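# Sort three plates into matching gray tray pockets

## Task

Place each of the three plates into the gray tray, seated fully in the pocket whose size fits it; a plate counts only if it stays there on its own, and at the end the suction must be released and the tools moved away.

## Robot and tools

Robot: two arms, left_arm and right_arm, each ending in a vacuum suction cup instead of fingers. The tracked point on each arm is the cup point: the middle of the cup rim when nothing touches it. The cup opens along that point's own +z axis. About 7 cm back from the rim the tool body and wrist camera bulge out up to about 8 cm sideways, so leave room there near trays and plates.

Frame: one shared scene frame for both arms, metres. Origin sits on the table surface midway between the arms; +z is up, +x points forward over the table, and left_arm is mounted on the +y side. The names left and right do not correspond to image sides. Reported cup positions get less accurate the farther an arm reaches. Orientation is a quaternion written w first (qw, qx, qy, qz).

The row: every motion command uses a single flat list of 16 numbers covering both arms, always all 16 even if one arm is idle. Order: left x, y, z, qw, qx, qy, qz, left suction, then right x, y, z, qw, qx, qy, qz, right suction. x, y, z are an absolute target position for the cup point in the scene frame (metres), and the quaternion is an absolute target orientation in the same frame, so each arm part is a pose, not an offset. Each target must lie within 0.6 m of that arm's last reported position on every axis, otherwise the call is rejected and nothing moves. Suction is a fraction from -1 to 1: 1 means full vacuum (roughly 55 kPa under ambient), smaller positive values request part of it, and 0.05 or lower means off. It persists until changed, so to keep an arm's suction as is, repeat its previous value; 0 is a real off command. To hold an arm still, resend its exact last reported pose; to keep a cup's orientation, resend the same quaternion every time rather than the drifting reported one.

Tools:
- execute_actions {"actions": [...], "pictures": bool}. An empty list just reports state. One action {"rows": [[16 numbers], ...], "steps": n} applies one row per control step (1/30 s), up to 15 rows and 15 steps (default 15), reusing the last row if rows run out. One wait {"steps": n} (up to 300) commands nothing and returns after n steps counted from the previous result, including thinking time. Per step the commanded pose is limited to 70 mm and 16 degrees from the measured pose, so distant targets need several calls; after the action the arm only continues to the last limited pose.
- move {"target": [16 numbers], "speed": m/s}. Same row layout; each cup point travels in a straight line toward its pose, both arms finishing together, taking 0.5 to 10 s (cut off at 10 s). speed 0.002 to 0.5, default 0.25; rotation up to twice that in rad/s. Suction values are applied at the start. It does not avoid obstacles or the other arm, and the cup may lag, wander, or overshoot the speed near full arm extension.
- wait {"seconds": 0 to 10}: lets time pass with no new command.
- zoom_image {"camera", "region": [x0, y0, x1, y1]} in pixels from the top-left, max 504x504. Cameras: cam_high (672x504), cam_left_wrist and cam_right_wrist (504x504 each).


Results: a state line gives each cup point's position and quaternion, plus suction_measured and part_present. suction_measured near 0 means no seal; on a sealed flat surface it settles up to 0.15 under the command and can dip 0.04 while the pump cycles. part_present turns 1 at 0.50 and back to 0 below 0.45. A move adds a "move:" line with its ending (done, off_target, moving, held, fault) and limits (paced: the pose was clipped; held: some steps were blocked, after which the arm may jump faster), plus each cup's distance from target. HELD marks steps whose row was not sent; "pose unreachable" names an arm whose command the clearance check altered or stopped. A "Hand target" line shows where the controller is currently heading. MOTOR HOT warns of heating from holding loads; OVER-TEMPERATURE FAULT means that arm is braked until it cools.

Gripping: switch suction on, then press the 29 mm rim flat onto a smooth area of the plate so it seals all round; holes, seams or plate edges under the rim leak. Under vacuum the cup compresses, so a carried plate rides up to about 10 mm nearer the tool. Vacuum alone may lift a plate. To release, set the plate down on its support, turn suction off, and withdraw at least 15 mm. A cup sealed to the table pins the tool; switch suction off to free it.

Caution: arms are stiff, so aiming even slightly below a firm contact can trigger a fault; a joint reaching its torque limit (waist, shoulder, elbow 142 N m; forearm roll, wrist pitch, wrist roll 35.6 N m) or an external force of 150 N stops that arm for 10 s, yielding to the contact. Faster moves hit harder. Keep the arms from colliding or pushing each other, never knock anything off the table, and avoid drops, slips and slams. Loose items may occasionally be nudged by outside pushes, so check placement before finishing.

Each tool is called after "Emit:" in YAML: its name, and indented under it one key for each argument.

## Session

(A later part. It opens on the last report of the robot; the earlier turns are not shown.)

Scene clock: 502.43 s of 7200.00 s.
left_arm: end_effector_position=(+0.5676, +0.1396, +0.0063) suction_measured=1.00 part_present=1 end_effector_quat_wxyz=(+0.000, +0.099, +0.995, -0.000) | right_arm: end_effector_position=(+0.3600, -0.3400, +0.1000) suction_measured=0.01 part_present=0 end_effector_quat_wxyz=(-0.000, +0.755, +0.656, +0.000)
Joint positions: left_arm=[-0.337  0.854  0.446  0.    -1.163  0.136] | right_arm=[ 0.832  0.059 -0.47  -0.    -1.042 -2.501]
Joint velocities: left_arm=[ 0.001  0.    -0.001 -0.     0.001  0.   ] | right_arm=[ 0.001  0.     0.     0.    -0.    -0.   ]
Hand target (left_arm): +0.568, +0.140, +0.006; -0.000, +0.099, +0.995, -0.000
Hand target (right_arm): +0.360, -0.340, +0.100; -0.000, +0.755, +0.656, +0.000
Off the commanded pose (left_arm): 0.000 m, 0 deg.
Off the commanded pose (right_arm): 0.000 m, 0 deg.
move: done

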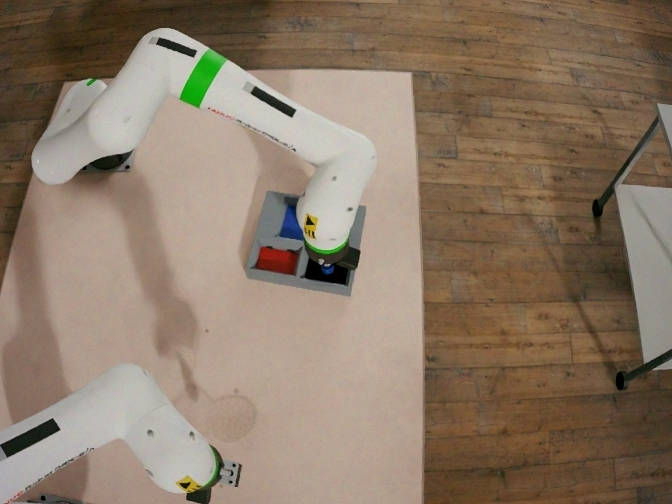

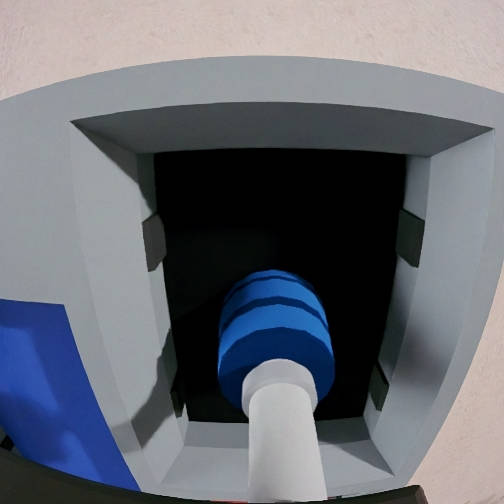

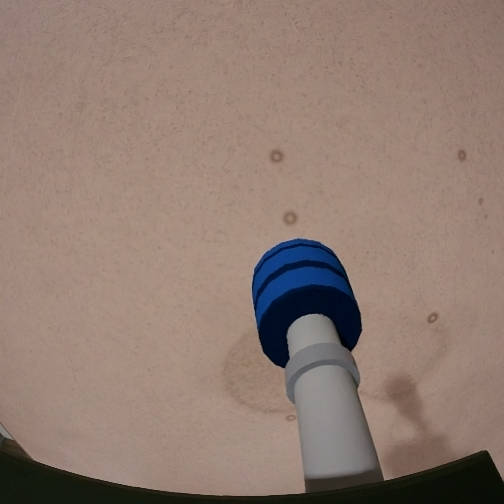

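Emit:
move:
  target: [0.5676,0.1396,0.0055,0,0.0993,0.9951,0,1,0.36,-0.34,0.10,0,0.7547,0.656,0,0]
  speed: 0.005

Emit:
move:
  target: [0.5676,0.1396,0.06,0,0.0993,0.9951,0,0,0.36,-0.34,0.10,0,0.7547,0.656,0,0]
  speed: 0.15

Emit:
move:
  target: [0.47,0.26,0.22,0,0.0993,0.9951,0,0,0.36,-0.34,0.10,0,0.7547,0.656,0,0]
  speed: 0.3

Scene clock: 509.47 s of 7200.00 s.
left_arm: end_effector_position=(+0.5676, +0.1396, +0.0055) suction_measured=0.96 part_present=1 end_effector_quat_wxyz=(+0.000, +0.099, +0.995, -0.000) | right_arm: end_effector_position=(+0.3600, -0.3400, +0.1000) suction_measured=0.01 part_present=0 end_effector_quat_wxyz=(-0.000, +0.755, +0.656, +0.000)
Joint positions: left_arm=[-0.337  0.855  0.446  0.    -1.162  0.136] | right_arm=[ 0.832  0.059 -0.47  -0.    -1.042 -2.501]
Joint velocities: left_arm=[-0.    -0.     0.001 -0.     0.     0.001] | right_arm=[ 0.    -0.     0.    -0.001  0.001  0.   ]
Hand target (left_arm): +0.568, +0.140, +0.005; -0.000, +0.099, +0.995, -0.000
Hand target (right_arm): +0.360, -0.340, +0.100; -0.000, +0.755, +0.656, +0.000
Off the commanded pose (left_arm): 0.000 m, 0 deg.
Off the commanded pose (right_arm): 0.000 m, 0 deg.
move: done

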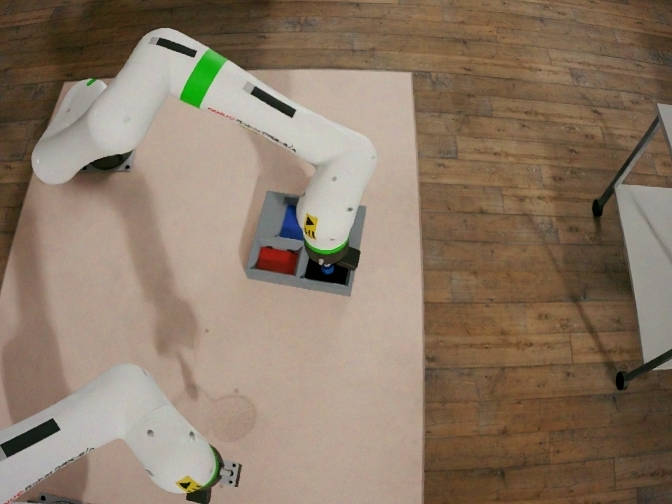

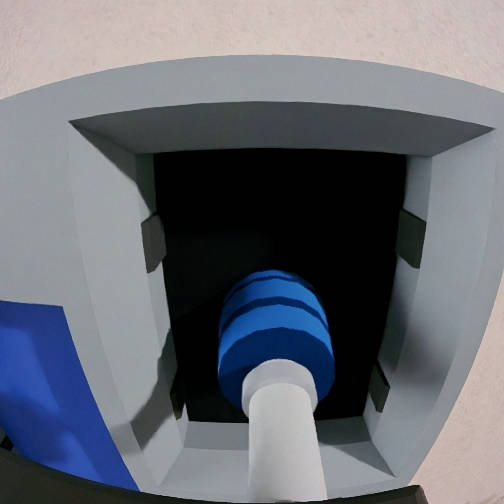

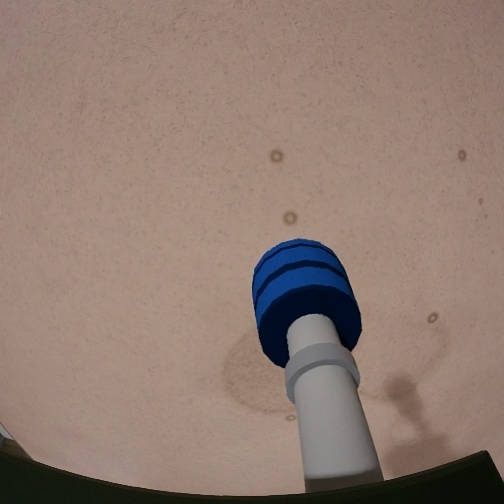

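Scene clock: 510.23 s of 7200.00 s.
left_arm: end_effector_position=(+0.5674, +0.1397, +0.0600) suction_measured=0.00 part_present=0 end_effector_quat_wxyz=(-0.000, +0.099, +0.995, -0.000) | right_arm: end_effector_position=(+0.3600, -0.3400, +0.1000) suction_measured=0.01 part_present=0 end_effector_quat_wxyz=(-0.000, +0.755, +0.656, +0.000)
Joint positions: left_arm=[-0.337  0.802  0.488  0.    -1.257  0.136] | right_arm=[ 0.832  0.059 -0.47   0.    -1.042 -2.501]
Joint velocities: left_arm=[ 0.001 -0.001 -0.     0.    -0.     0.   ] | right_arm=[-0.     0.    -0.001 -0.    -0.001  0.002]
Hand target (left_arm): +0.567, +0.140, +0.060; +0.000, +0.099, +0.995, +0.000
Hand target (right_arm): +0.360, -0.340, +0.100; -0.000, +0.755, +0.656, +0.000
Off the commanded pose (left_arm): 0.000 m, 0 deg.
Off the commanded pose (right_arm): 0.000 m, 0 deg.
move: done

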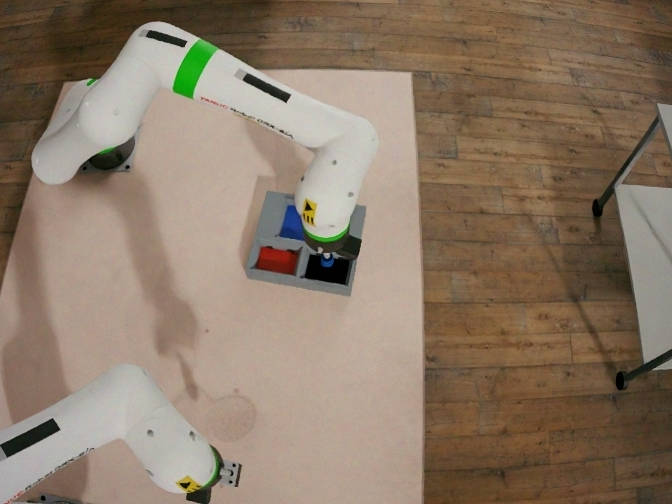

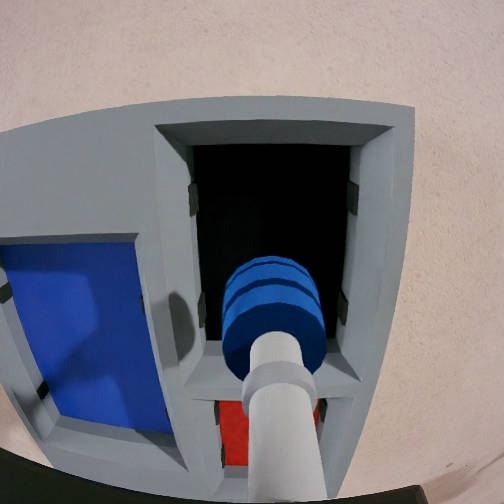

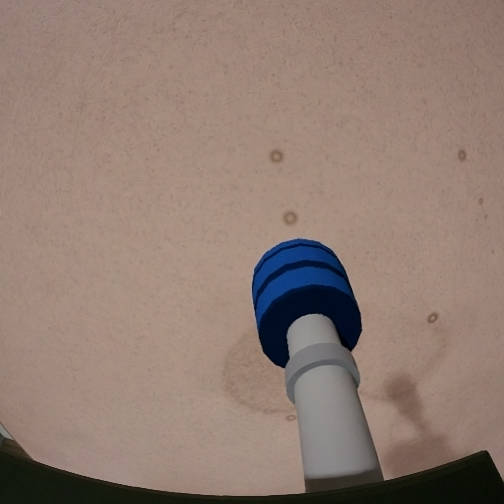

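Scene clock: 511.47 s of 7200.00 s.
left_arm: end_effector_position=(+0.4696, +0.2603, +0.2197) suction_measured=0.00 part_present=0 end_effector_quat_wxyz=(-0.000, +0.099, +0.995, +0.000) | right_arm: end_effector_position=(+0.3600, -0.3400, +0.1000) suction_measured=0.01 part_present=0 end_effector_quat_wxyz=(-0.000, +0.755, +0.656, +0.000)
Joint positions: left_arm=[-0.193  0.337  0.162 -0.    -1.396 -0.008] | right_arm=[ 0.832  0.059 -0.47  -0.    -1.042 -2.501]
Joint velocities: left_arm=[-0.    -0.001 -0.001  0.     0.    -0.   ] | right_arm=[ 0.    -0.     0.    -0.001 -0.     0.001]
Hand target (left_arm): +0.470, +0.260, +0.220; -0.000, +0.099, +0.995, +0.000
Hand target (right_arm): +0.360, -0.340, +0.100; -0.000, +0.755, +0.656, +0.000
Off the commanded pose (left_arm): 0.001 m, 0 deg.
Off the commanded pose (right_arm): 0.000 m, 0 deg.
move: done

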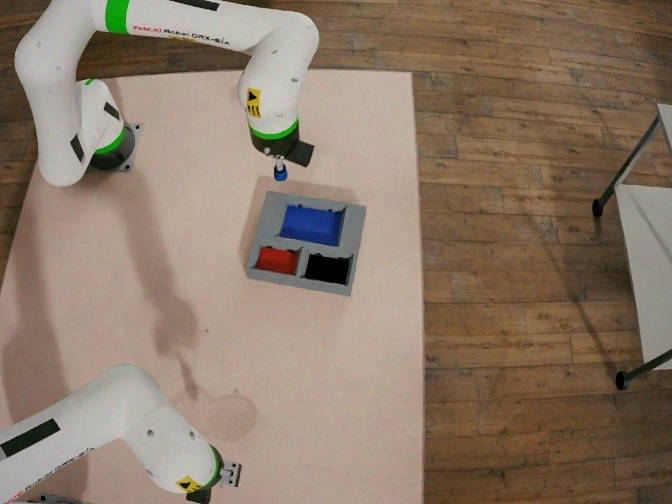

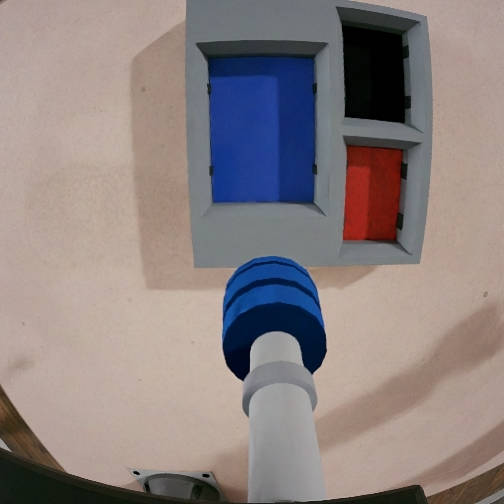

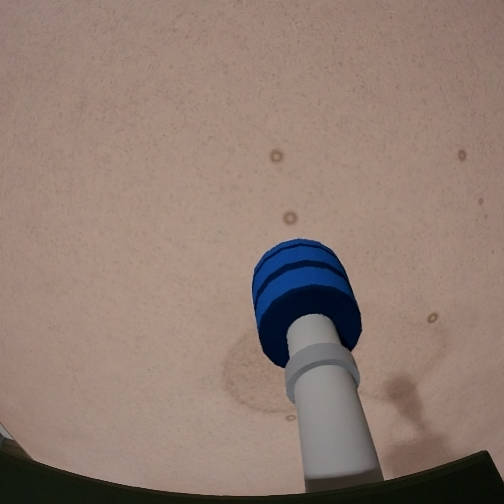

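Emit:
finished_scene:
  scene: 1

The scene is finished: the task was done.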